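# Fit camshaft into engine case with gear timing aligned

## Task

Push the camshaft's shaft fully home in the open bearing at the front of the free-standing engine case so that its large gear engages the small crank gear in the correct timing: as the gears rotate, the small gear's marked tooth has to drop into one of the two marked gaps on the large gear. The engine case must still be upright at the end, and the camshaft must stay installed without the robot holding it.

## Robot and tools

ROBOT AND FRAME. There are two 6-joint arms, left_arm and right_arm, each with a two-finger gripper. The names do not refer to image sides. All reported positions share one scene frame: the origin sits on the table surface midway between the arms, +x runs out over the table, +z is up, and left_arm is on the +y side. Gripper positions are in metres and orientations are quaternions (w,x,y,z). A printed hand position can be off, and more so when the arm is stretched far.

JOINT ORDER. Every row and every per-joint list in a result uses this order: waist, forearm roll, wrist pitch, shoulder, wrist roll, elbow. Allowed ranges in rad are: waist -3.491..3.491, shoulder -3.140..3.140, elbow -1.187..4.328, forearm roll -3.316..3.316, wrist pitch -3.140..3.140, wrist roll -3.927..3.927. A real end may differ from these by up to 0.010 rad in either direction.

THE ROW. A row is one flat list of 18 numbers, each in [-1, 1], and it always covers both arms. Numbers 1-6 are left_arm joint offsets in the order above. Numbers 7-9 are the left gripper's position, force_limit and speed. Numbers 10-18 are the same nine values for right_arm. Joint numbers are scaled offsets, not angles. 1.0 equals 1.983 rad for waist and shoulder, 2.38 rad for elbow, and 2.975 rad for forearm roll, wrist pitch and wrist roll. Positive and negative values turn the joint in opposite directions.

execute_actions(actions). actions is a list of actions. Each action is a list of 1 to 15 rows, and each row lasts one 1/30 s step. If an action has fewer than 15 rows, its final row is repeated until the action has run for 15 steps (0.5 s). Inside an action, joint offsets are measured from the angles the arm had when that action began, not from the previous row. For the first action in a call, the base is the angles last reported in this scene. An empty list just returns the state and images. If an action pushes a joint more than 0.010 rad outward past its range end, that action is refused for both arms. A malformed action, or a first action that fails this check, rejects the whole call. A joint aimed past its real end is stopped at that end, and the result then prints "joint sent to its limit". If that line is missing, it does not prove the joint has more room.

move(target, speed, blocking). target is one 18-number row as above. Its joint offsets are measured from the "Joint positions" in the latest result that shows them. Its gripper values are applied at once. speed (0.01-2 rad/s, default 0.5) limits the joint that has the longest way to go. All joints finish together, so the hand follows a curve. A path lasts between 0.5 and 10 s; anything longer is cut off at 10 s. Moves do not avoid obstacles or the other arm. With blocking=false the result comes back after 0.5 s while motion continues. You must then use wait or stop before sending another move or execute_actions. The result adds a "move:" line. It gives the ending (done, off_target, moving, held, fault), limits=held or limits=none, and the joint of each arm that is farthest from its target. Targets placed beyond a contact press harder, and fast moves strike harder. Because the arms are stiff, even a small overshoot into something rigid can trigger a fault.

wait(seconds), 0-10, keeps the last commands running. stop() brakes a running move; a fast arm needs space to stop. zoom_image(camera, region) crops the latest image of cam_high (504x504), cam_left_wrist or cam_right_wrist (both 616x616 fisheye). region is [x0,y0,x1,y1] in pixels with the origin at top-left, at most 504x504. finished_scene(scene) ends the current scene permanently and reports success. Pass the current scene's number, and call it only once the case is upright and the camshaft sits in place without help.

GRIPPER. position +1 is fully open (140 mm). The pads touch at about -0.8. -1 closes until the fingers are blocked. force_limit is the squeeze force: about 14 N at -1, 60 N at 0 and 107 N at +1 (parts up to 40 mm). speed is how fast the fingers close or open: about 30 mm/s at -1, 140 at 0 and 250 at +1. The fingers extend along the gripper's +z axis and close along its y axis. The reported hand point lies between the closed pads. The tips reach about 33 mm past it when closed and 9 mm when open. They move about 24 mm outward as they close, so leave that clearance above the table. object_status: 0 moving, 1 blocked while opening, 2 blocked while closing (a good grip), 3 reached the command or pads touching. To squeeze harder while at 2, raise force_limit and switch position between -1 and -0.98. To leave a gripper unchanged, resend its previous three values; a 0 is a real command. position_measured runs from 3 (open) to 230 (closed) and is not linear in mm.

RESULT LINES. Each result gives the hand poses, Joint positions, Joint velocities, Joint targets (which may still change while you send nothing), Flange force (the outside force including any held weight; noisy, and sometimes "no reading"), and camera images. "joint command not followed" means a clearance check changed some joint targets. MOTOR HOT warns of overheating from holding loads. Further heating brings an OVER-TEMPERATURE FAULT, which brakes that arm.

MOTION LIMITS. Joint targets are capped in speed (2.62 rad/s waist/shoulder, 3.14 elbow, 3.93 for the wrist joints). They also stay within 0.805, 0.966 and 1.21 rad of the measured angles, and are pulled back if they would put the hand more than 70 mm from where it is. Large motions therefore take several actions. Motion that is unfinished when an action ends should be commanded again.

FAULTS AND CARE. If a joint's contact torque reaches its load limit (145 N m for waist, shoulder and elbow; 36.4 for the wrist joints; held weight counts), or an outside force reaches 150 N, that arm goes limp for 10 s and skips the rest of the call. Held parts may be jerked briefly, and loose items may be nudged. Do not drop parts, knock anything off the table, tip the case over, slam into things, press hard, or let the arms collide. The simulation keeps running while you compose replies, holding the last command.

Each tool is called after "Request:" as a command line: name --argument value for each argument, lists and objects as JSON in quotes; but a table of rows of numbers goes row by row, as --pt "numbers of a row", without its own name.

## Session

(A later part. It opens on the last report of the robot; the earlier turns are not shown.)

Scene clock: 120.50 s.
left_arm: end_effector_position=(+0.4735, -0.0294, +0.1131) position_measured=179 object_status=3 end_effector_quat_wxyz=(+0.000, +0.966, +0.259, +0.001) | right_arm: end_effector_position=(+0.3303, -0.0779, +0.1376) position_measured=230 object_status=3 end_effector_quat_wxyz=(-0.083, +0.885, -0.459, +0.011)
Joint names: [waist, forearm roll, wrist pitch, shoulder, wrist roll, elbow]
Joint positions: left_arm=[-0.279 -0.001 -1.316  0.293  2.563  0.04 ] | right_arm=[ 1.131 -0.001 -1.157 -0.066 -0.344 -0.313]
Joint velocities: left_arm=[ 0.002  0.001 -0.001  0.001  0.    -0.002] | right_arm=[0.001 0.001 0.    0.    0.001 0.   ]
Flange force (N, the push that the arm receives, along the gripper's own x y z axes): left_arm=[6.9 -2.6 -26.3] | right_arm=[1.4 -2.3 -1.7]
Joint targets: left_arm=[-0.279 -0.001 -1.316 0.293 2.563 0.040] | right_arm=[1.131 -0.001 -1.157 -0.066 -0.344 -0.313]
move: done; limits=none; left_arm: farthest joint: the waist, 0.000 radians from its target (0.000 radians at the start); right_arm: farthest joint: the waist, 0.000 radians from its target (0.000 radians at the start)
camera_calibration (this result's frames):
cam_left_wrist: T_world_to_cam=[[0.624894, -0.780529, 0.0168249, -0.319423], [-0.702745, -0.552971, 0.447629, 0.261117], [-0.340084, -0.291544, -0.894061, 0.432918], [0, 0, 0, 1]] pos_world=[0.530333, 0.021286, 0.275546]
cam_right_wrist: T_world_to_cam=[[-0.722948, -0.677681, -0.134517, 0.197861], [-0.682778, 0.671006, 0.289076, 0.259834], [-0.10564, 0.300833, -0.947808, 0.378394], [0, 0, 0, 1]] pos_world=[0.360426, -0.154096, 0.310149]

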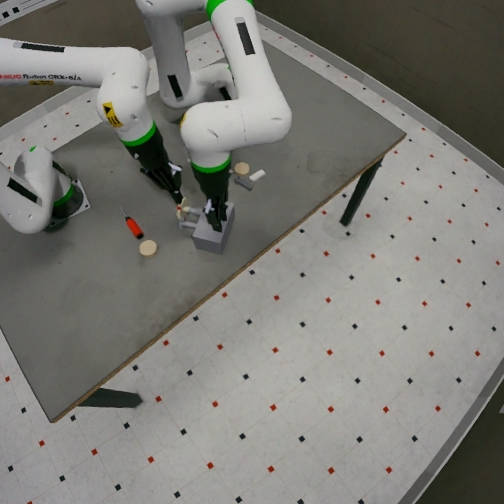

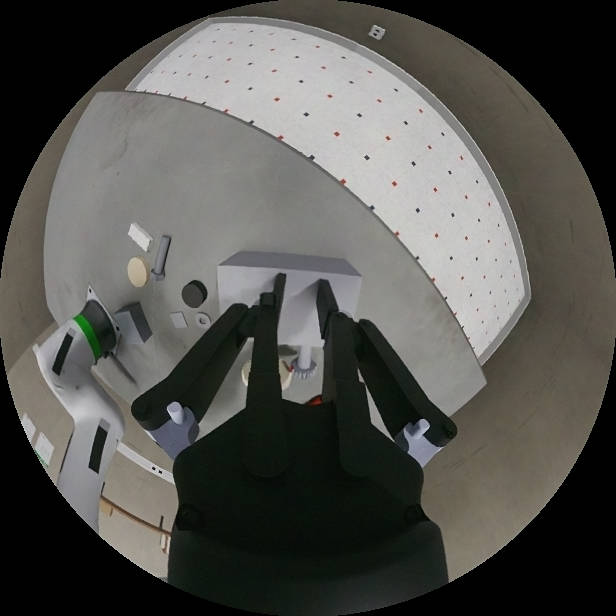

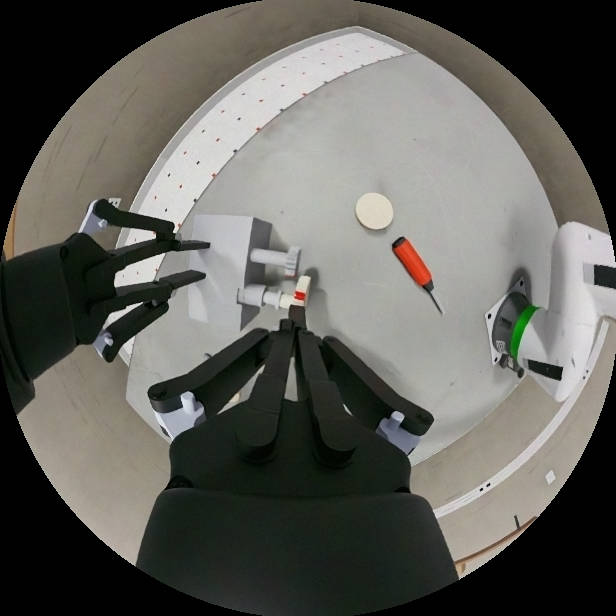

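Aligned. Lower 3 mm, then 2 more.

Request:
move --target '[0,0,0,0,0,0,-0.4,0,0,0,0,0.0025,0.001,0,-0.0023,-0.85,-1,0]' --speed 0.02

Request:
move --target '[0,0,0,0,0,0,-0.4,0,0,0,0,0.0013,0.0005,0,-0.0012,-0.85,-1,0]' --speed 0.01

Scene clock: 121.40 s.
left_arm: end_effector_position=(+0.4735, -0.0294, +0.1131) position_measured=179 object_status=3 end_effector_quat_wxyz=(+0.000, +0.966, +0.259, +0.001) | right_arm: end_effector_position=(+0.3303, -0.0779, +0.1345) position_measured=230 object_status=3 end_effector_quat_wxyz=(-0.083, +0.885, -0.459, +0.011)
Joint names: [waist, forearm roll, wrist pitch, shoulder, wrist roll, elbow]
Joint positions: left_arm=[-0.279 -0.001 -1.316  0.293  2.563  0.04 ] | right_arm=[ 1.131 -0.001 -1.149 -0.064 -0.344 -0.318]
Joint velocities: left_arm=[ 0.    -0.001  0.001 -0.     0.001 -0.   ] | right_arm=[ 0.001 -0.002  0.     0.     0.    -0.   ]
Flange force (N, the push that the arm receives, along the gripper's own x y z axes): left_arm=[5.1 -5.0 -21.8] | right_arm=[0.8 -3.6 -1.0]
Joint targets: left_arm=[-0.279 -0.001 -1.316 0.293 2.563 0.040] | right_arm=[1.131 -0.001 -1.149 -0.064 -0.344 -0.318]
move: done; limits=none; left_arm: farthest joint: the waist, 0.000 radians from its target (0.000 radians at the start); right_arm: farthest joint: the waist, 0.000 radians from its target (0.000 radians at the start)
camera_calibration (this result's frames):
cam_left_wrist: T_world_to_cam=[[0.624893, -0.780529, 0.0168248, -0.319423], [-0.702746, -0.552971, 0.447629, 0.261117], [-0.340084, -0.291544, -0.894061, 0.432918], [0, 0, 0, 1]] pos_world=[0.530333, 0.0212859, 0.275546]
cam_right_wrist: T_world_to_cam=[[-0.722955, -0.677677, -0.134503, 0.197462], [-0.682771, 0.671015, 0.289072, 0.260714], [-0.105644, 0.300821, -0.947811, 0.375501], [0, 0, 0, 1]] pos_world=[0.360434, -0.154086, 0.307098]

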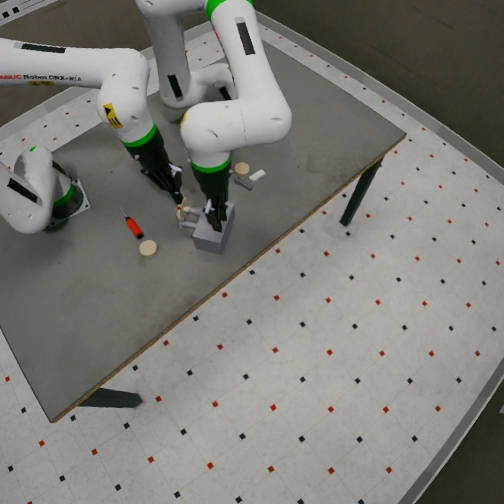

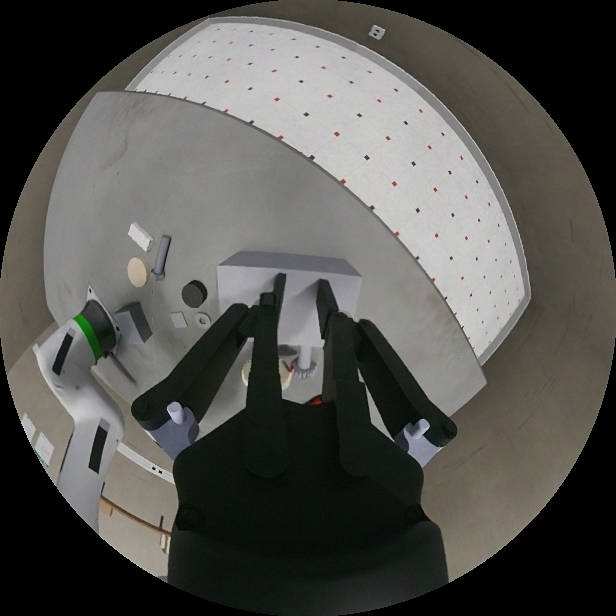

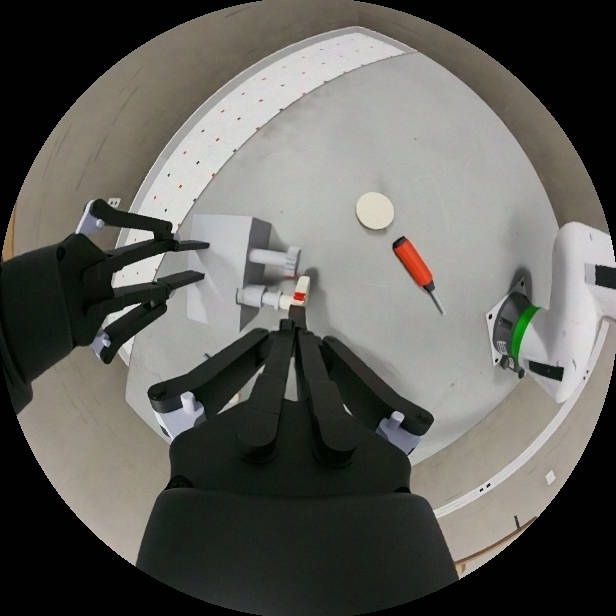

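Scene clock: 122.10 s.
left_arm: end_effector_position=(+0.4735, -0.0294, +0.1131) position_measured=179 object_status=3 end_effector_quat_wxyz=(+0.000, +0.966, +0.259, +0.001) | right_arm: end_effector_position=(+0.3303, -0.0779, +0.1330) position_measured=230 object_status=3 end_effector_quat_wxyz=(-0.083, +0.885, -0.459, +0.011)
Joint names: [waist, forearm roll, wrist pitch, shoulder, wrist roll, elbow]
Joint positions: left_arm=[-0.279 -0.001 -1.316  0.293  2.563  0.04 ] | right_arm=[ 1.131 -0.001 -1.145 -0.063 -0.344 -0.321]
Joint velocities: left_arm=[-0.002  0.    -0.    -0.     0.     0.003] | right_arm=[ 0.001  0.001 -0.     0.     0.001  0.   ]
Flange force (N, the push that the arm receives, along the gripper's own x y z axes): left_arm=[8.2 -0.6 -25.2] | right_arm=[0.5 -1.0 -1.0]
Joint targets: left_arm=[-0.279 -0.001 -1.316 0.293 2.563 0.040] | right_arm=[1.131 -0.001 -1.145 -0.063 -0.344 -0.321]
move: done; limits=none; left_arm: farthest joint: the waist, 0.000 radians from its target (0.000 radians at the start); right_arm: farthest joint: the waist, 0.000 radians from its target (0.000 radians at the start)
camera_calibration (this result's frames):
cam_left_wrist: T_world_to_cam=[[0.624893, -0.780529, 0.0168248, -0.319423], [-0.702746, -0.552971, 0.447629, 0.261117], [-0.340084, -0.291544, -0.894061, 0.432918], [0, 0, 0, 1]] pos_world=[0.530332, 0.0212859, 0.275546]
cam_right_wrist: T_world_to_cam=[[-0.722955, -0.677671, -0.134525, 0.197249], [-0.682772, 0.671013, 0.289075, 0.26117], [-0.10563, 0.300838, -0.947807, 0.374008], [0, 0, 0, 1]] pos_world=[0.360429, -0.154094, 0.305525]

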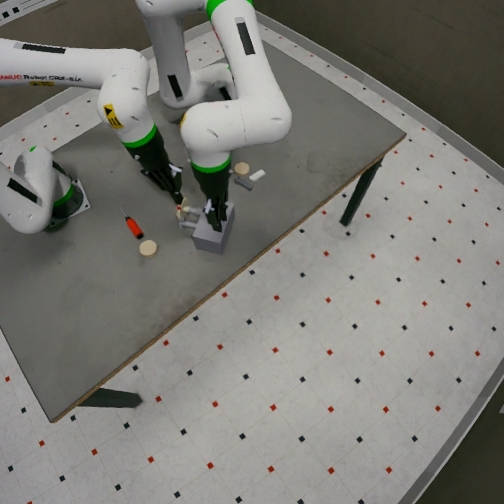

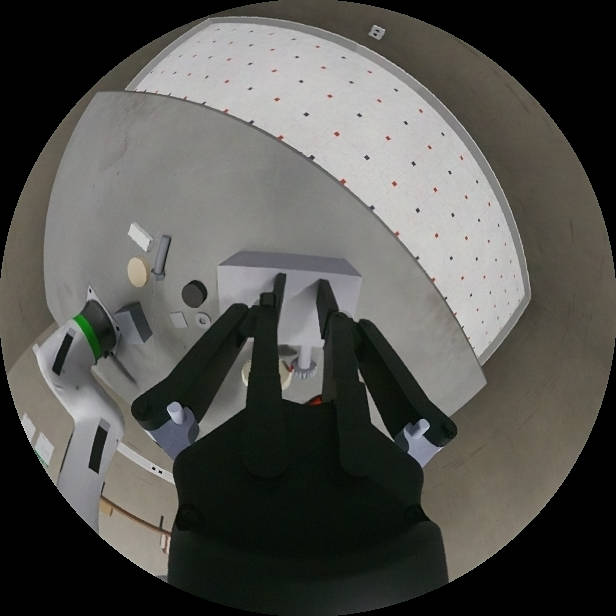

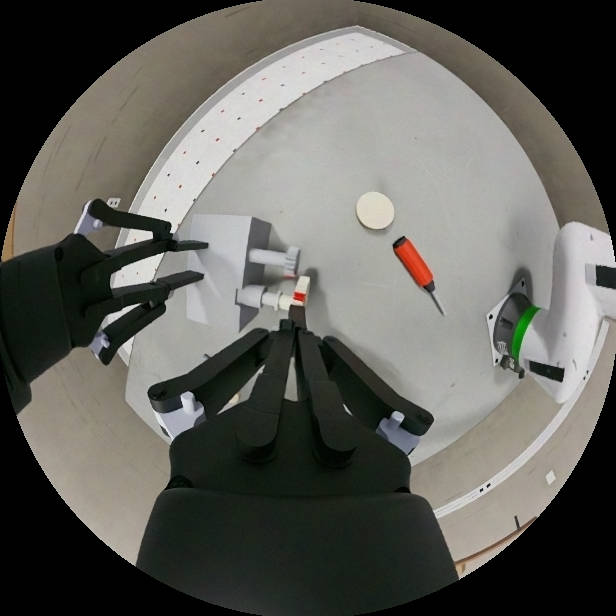

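Request:
move --target '[0,0,0,0,0,0,-0.4,0,0,0,0,0.001,0.0004,0,-0.0009,-0.85,-1,0]' --speed 0.01

Request:
move --target '[0,0,0,0,0,0,-0.4,0,0,0,0,0.001,0.0004,0,-0.0009,-0.85,-1,0]' --speed 0.01

Scene clock: 122.97 s.
left_arm: end_effector_position=(+0.4735, -0.0294, +0.1131) position_measured=179 object_status=3 end_effector_quat_wxyz=(+0.000, +0.966, +0.259, +0.001) | right_arm: end_effector_position=(+0.3303, -0.0779, +0.1318) position_measured=230 object_status=3 end_effector_quat_wxyz=(-0.083, +0.885, -0.459, +0.011)
Joint names: [waist, forearm roll, wrist pitch, shoulder, wrist roll, elbow]
Joint positions: left_arm=[-0.279 -0.001 -1.316  0.293  2.563  0.04 ] | right_arm=[ 1.131 -0.001 -1.142 -0.063 -0.344 -0.323]
Joint velocities: left_arm=[ 0.002  0.001 -0.    -0.001 -0.001  0.002] | right_arm=[ 0.     0.    -0.001  0.    -0.    -0.   ]
Flange force (N, the push that the arm receives, along the gripper's own x y z axes): left_arm=[5.1 -1.5 -22.5] | right_arm=[2.4 -4.3 -1.5]
Joint targets: left_arm=[-0.279 -0.001 -1.316 0.293 2.563 0.040] | right_arm=[1.131 -0.001 -1.142 -0.063 -0.344 -0.323]
move: done; limits=none; left_arm: farthest joint: the waist, 0.000 radians from its target (0.000 radians at the start); right_arm: farthest joint: the waist, 0.000 radians from its target (0.000 radians at the start)
camera_calibration (this result's frames):
cam_left_wrist: T_world_to_cam=[[0.624893, -0.780529, 0.0168248, -0.319423], [-0.702745, -0.552971, 0.447629, 0.261117], [-0.340084, -0.291544, -0.894061, 0.432918], [0, 0, 0, 1]] pos_world=[0.530333, 0.021286, 0.275546]
cam_right_wrist: T_world_to_cam=[[-0.722954, -0.677664, -0.134566, 0.197109], [-0.682777, 0.671005, 0.289081, 0.261514], [-0.105605, 0.300871, -0.9478, 0.372865], [0, 0, 0, 1]] pos_world=[0.360433, -0.154088, 0.304327]

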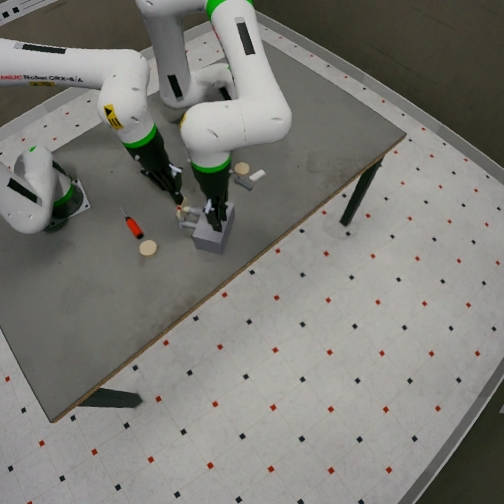

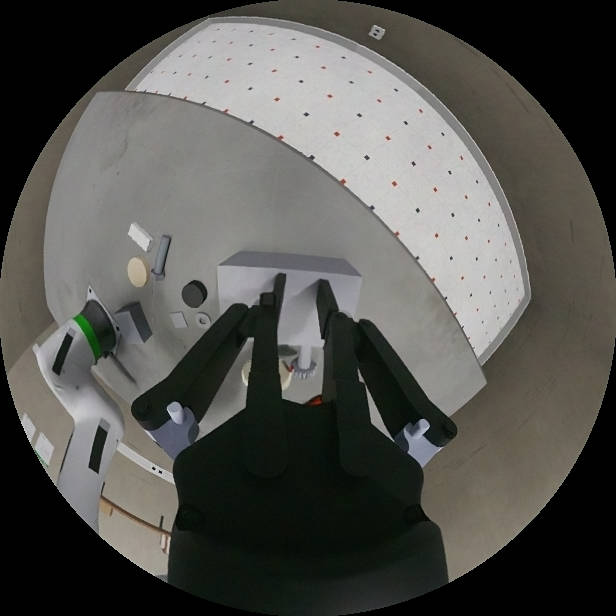

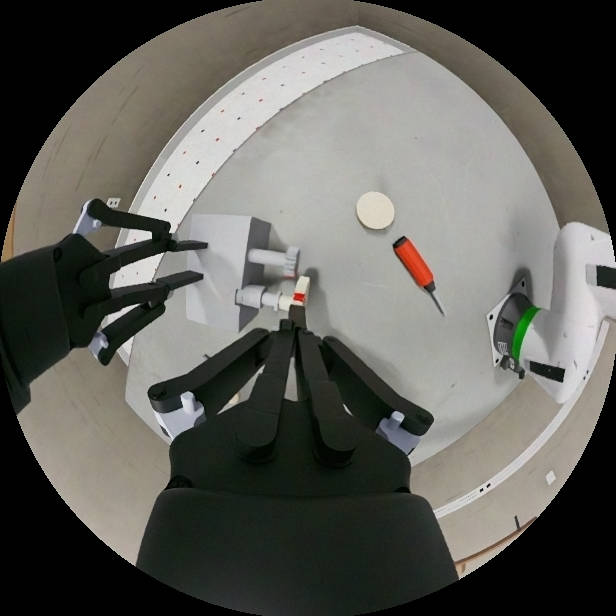

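Scene clock: 123.67 s.
left_arm: end_effector_position=(+0.4735, -0.0294, +0.1131) position_measured=179 object_status=3 end_effector_quat_wxyz=(+0.000, +0.966, +0.259, +0.001) | right_arm: end_effector_position=(+0.3303, -0.0779, +0.1306) position_measured=230 object_status=3 end_effector_quat_wxyz=(-0.083, +0.885, -0.459, +0.011)
Joint names: [waist, forearm roll, wrist pitch, shoulder, wrist roll, elbow]
Joint positions: left_arm=[-0.279 -0.001 -1.316  0.293  2.563  0.04 ] | right_arm=[ 1.131 -0.001 -1.139 -0.062 -0.344 -0.325]
Joint velocities: left_arm=[ 0.001  0.001 -0.    -0.002  0.     0.001] | right_arm=[-0.001 -0.001  0.001  0.    -0.    -0.   ]
Flange force (N, the push that the arm receives, along the gripper's own x y z axes): left_arm=[6.8 -0.1 -23.8] | right_arm=[-1.3 2.3 -31.7]
Joint targets: left_arm=[-0.279 -0.001 -1.316 0.293 2.563 0.040] | right_arm=[1.131 -0.001 -1.139 -0.062 -0.344 -0.325]
move: done; limits=none; left_arm: farthest joint: the waist, 0.000 radians from its target (0.000 radians at the start); right_arm: farthest joint: the waist, 0.000 radians from its target (0.000 radians at the start)
camera_calibration (this result's frames):
cam_left_wrist: T_world_to_cam=[[0.624893, -0.780529, 0.0168249, -0.319423], [-0.702746, -0.552971, 0.447629, 0.261117], [-0.340084, -0.291544, -0.894061, 0.432918], [0, 0, 0, 1]] pos_world=[0.530333, 0.0212859, 0.275546]
cam_right_wrist: T_world_to_cam=[[-0.722937, -0.67767, -0.134633, 0.196973], [-0.682806, 0.670993, 0.289041, 0.261879], [-0.105537, 0.300887, -0.947802, 0.37174], [0, 0, 0, 1]] pos_world=[0.360444, -0.154088, 0.303162]

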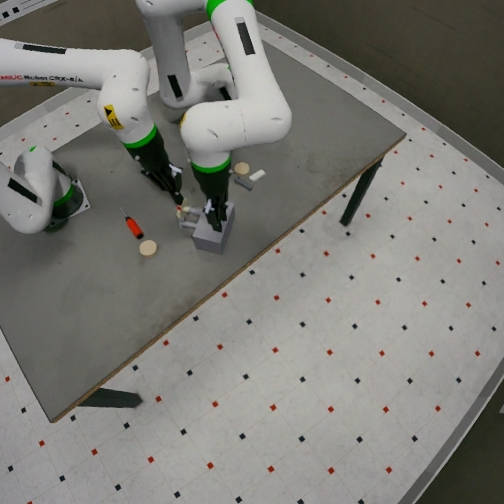

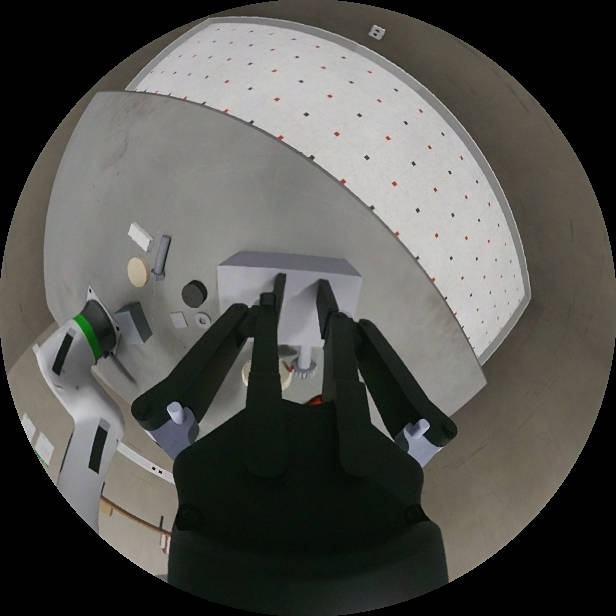

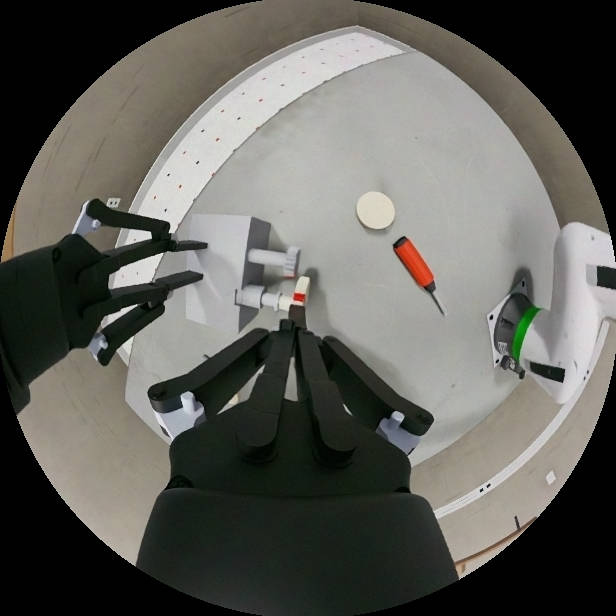

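Request:
move --target '[0,0,0,0,0,0,-0.4,0,0,-0.009,0,0,-0.0007,0.006,-0.0004,-0.85,-1,0]' --speed 0.012

Request:
zoom_image --camera "cam_right_wrist" --region '[210,220,370,380]'

Scene clock: 125.53 s.
left_arm: end_effector_position=(+0.4735, -0.0294, +0.1131) position_measured=179 object_status=3 end_effector_quat_wxyz=(+0.000, +0.966, +0.259, +0.001) | right_arm: end_effector_position=(+0.3353, -0.0848, +0.1308) position_measured=230 object_status=3 end_effector_quat_wxyz=(-0.083, +0.885, -0.459, +0.012)
Joint names: [waist, forearm roll, wrist pitch, shoulder, wrist roll, elbow]
Joint positions: left_arm=[-0.279 -0.001 -1.316  0.293  2.563  0.04 ] | right_arm=[ 1.113 -0.001 -1.139 -0.063 -0.326 -0.326]
Joint velocities: left_arm=[-0.002 -0.     0.001  0.001  0.001 -0.   ] | right_arm=[-0.001  0.001 -0.001 -0.     0.    -0.   ]
Flange force (N, the push that the arm receives, along the gripper's own x y z axes): left_arm=[7.3 1.0 -24.3] | right_arm=[-0.2 -2.7 -7.9]
Joint targets: left_arm=[-0.279 -0.001 -1.316 0.293 2.563 0.040] | right_arm=[1.113 -0.001 -1.139 -0.063 -0.326 -0.326]
move: done; limits=none; left_arm: farthest joint: the waist, 0.000 radians from its target (0.000 radians at the start); right_arm: farthest joint: the waist, 0.000 radians from its target (0.018 radians at the start)
camera_calibration (this result's frames):
cam_left_wrist: T_world_to_cam=[[0.624893, -0.780529, 0.0168248, -0.319423], [-0.702745, -0.552971, 0.447629, 0.261117], [-0.340084, -0.291544, -0.894061, 0.432918], [0, 0, 0, 1]] pos_world=[0.530333, 0.0212859, 0.275546]
cam_right_wrist: T_world_to_cam=[[-0.722744, -0.677677, -0.135626, 0.195993], [-0.683409, 0.671563, 0.28628, 0.270423], [-0.102924, 0.299595, -0.948499, 0.373586], [0, 0, 0, 1]] pos_world=[0.364913, -0.16071, 0.303511]

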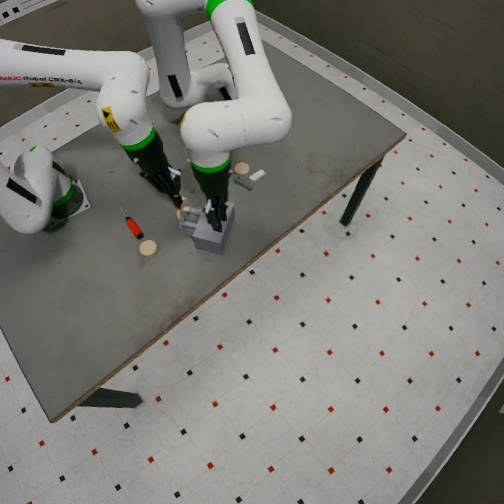

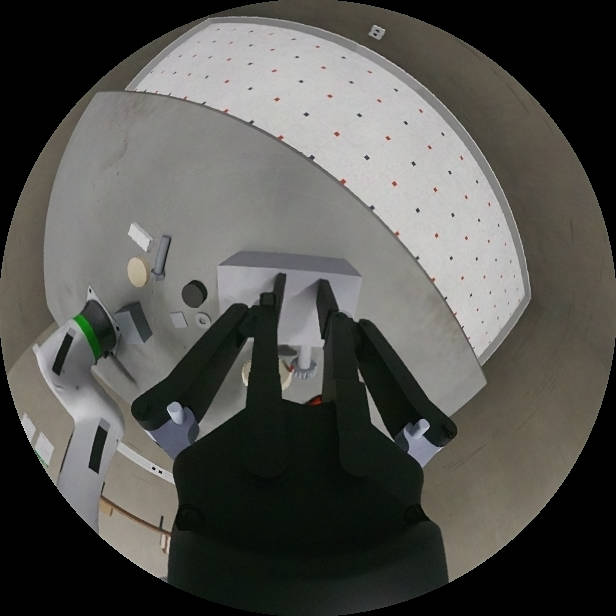

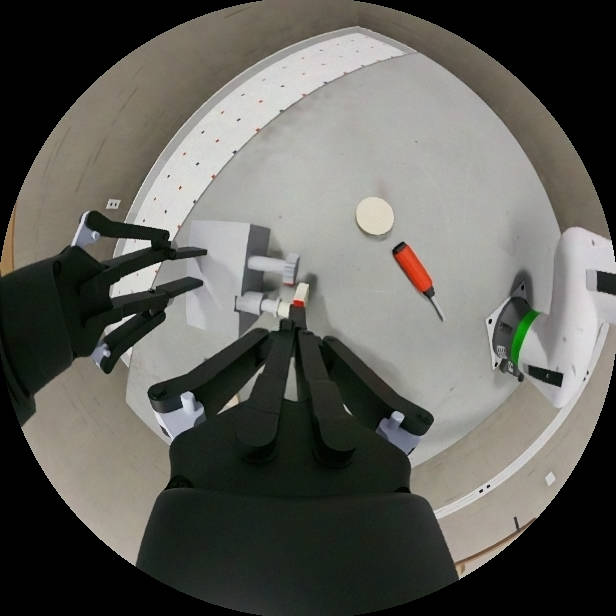

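Region (210, 220, 370, 380) of cam_right_wrist's 616x616 image, scaled by 3.150, with more detail than that image has.

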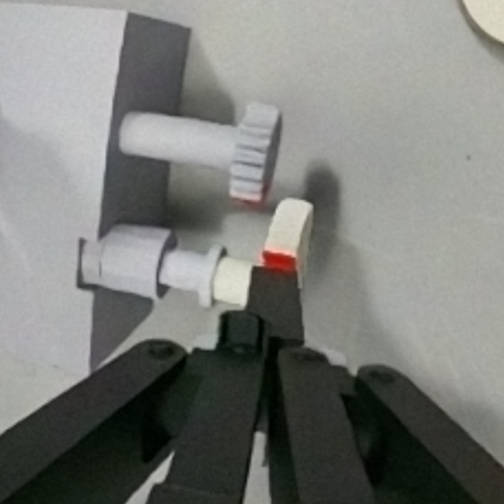

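Request:
move --target '[0,0,0,0,0,0,-0.4,0,0,-0.0333,0,0,-0.0095,0.022,-0.0075,-0.85,-1,0]' --speed 0.04

Request:
move --target '[0,0,0,0,0,0,-0.4,0,0,0,0,0.0025,0.001,0,-0.0023,-0.85,-1,0]' --speed 0.01

Request:
zoom_image --camera "cam_high" --region '[150,180,240,270]'

Scene clock: 127.63 s.
left_arm: end_effector_position=(+0.4735, -0.0294, +0.1131) position_measured=179 object_status=3 end_effector_quat_wxyz=(+0.000, +0.966, +0.259, +0.001) | right_arm: end_effector_position=(+0.3487, -0.1153, +0.1307) position_measured=230 object_status=3 end_effector_quat_wxyz=(-0.083, +0.884, -0.459, +0.018)
Joint names: [waist, forearm roll, wrist pitch, shoulder, wrist roll, elbow]
Joint positions: left_arm=[-0.279 -0.001 -1.316  0.293  2.563  0.04 ] | right_arm=[ 1.047 -0.001 -1.139 -0.082 -0.26  -0.344]
Joint velocities: left_arm=[-0.001 -0.     0.001 -0.     0.     0.002] | right_arm=[ 0.001  0.    -0.001 -0.    -0.001 -0.   ]
Flange force (N, the push that the arm receives, along the gripper's own x y z axes): left_arm=[5.9 -4.1 -24.4] | right_arm=[2.1 -1.6 -2.9]
Joint targets: left_arm=[-0.279 -0.001 -1.316 0.293 2.563 0.040] | right_arm=[1.047 -0.001 -1.139 -0.082 -0.260 -0.344]
move: done; limits=none; left_arm: farthest joint: the waist, 0.000 radians from its target (0.000 radians at the start); right_arm: farthest joint: the waist, 0.000 radians from its target (0.066 radians at the start)
camera_calibration (this result's frames):
cam_left_wrist: T_world_to_cam=[[0.624894, -0.780529, 0.0168249, -0.319423], [-0.702745, -0.552971, 0.447629, 0.261117], [-0.340084, -0.291544, -0.894061, 0.432918], [0, 0, 0, 1]] pos_world=[0.530333, 0.0212859, 0.275546]
cam_right_wrist: T_world_to_cam=[[-0.722499, -0.677395, -0.138319, 0.185274], [-0.685002, 0.674273, 0.275913, 0.302372], [-0.0936373, 0.294096, -0.951178, 0.380516], [0, 0, 0, 1]] pos_world=[0.376616, -0.190286, 0.304136]

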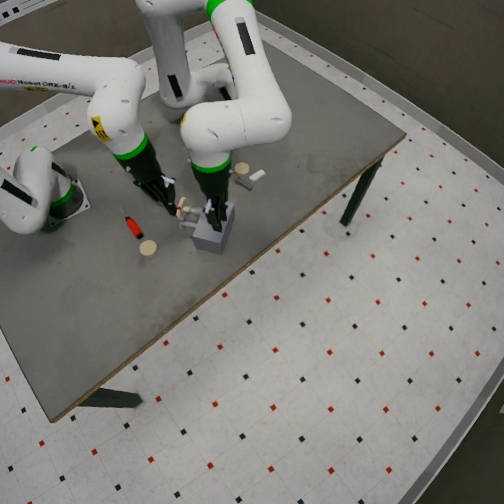

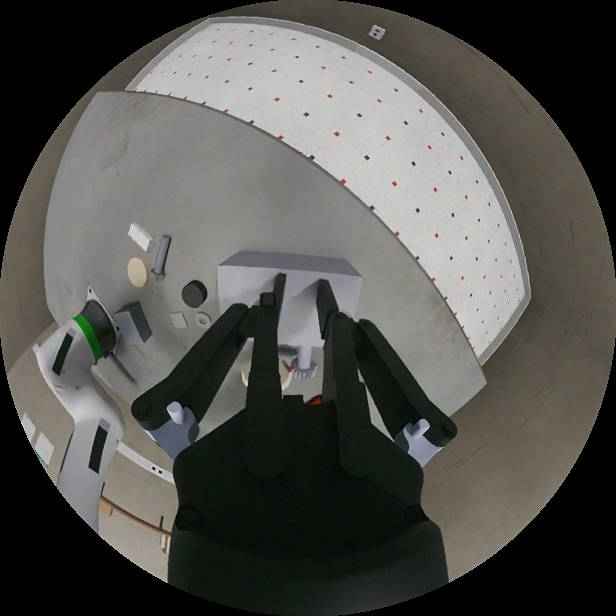

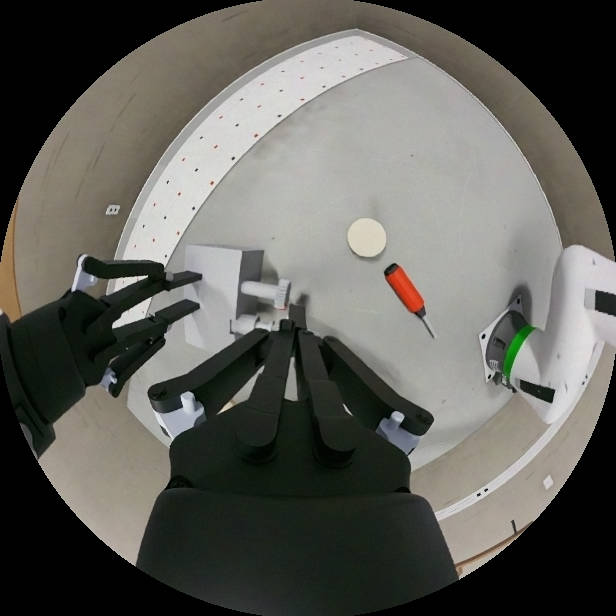

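Scene clock: 128.60 s.
left_arm: end_effector_position=(+0.4735, -0.0294, +0.1131) position_measured=179 object_status=3 end_effector_quat_wxyz=(+0.000, +0.966, +0.259, +0.001) | right_arm: end_effector_position=(+0.3487, -0.1154, +0.1276) position_measured=230 object_status=3 end_effector_quat_wxyz=(-0.083, +0.884, -0.459, +0.018)
Joint names: [waist, forearm roll, wrist pitch, shoulder, wrist roll, elbow]
Joint positions: left_arm=[-0.279 -0.001 -1.316  0.293  2.563  0.04 ] | right_arm=[ 1.047 -0.001 -1.132 -0.08  -0.26  -0.349]
Joint velocities: left_arm=[-0.001 -0.    -0.001 -0.     0.001 -0.   ] | right_arm=[ 0.     0.001  0.001 -0.    -0.001 -0.   ]
Flange force (N, the push that the arm receives, along the gripper's own x y z axes): left_arm=[6.1 -1.2 -25.7] | right_arm=[0.5 -2.1 -1.2]
Joint targets: left_arm=[-0.279 -0.001 -1.316 0.293 2.563 0.040] | right_arm=[1.047 -0.001 -1.132 -0.080 -0.260 -0.350]
move: done; limits=none; left_arm: farthest joint: the waist, 0.000 radians from its target (0.000 radians at the start); right_arm: farthest joint: the waist, 0.000 radians from its target (0.000 radians at the start)
camera_calibration (this result's frames):
cam_left_wrist: T_world_to_cam=[[0.624894, -0.780529, 0.0168249, -0.319423], [-0.702745, -0.552971, 0.447629, 0.261117], [-0.340084, -0.291544, -0.894061, 0.432918], [0, 0, 0, 1]] pos_world=[0.530333, 0.0212859, 0.275546]
cam_right_wrist: T_world_to_cam=[[-0.722506, -0.67739, -0.138304, 0.184818], [-0.684993, 0.674283, 0.27591, 0.303212], [-0.0936428, 0.294084, -0.951181, 0.377644], [0, 0, 0, 1]] pos_world=[0.376594, -0.190316, 0.30111]

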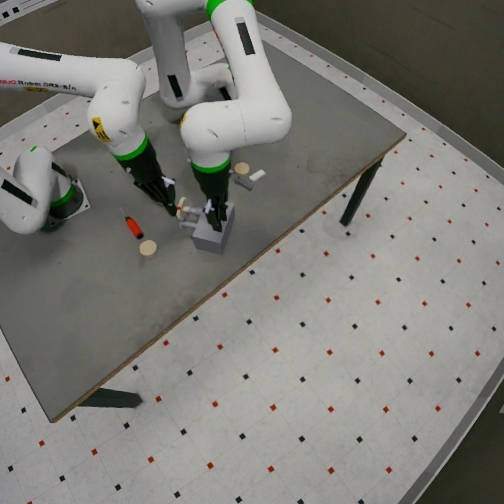

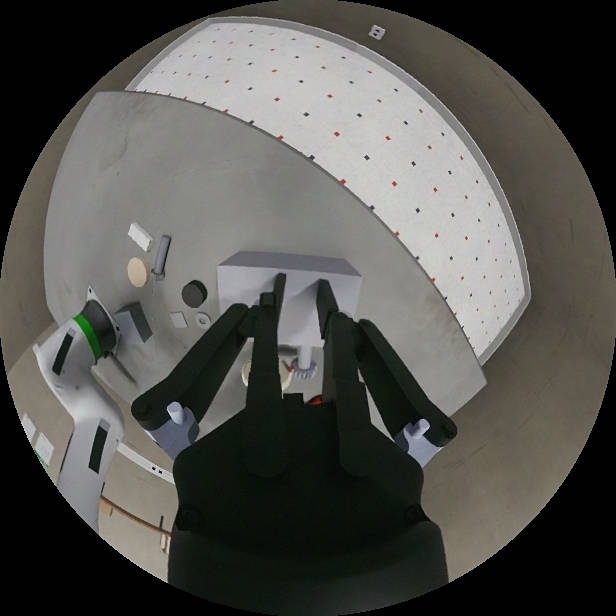

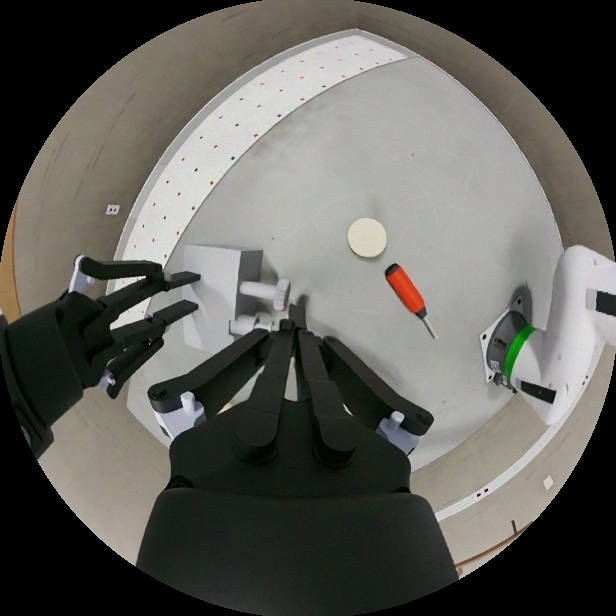

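Region (150, 180, 240, 270) of cam_high's 504x504 image, scaled by 5.600, with more detail than that image has.

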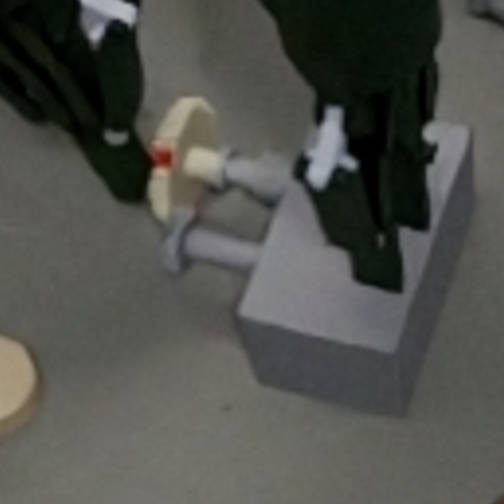

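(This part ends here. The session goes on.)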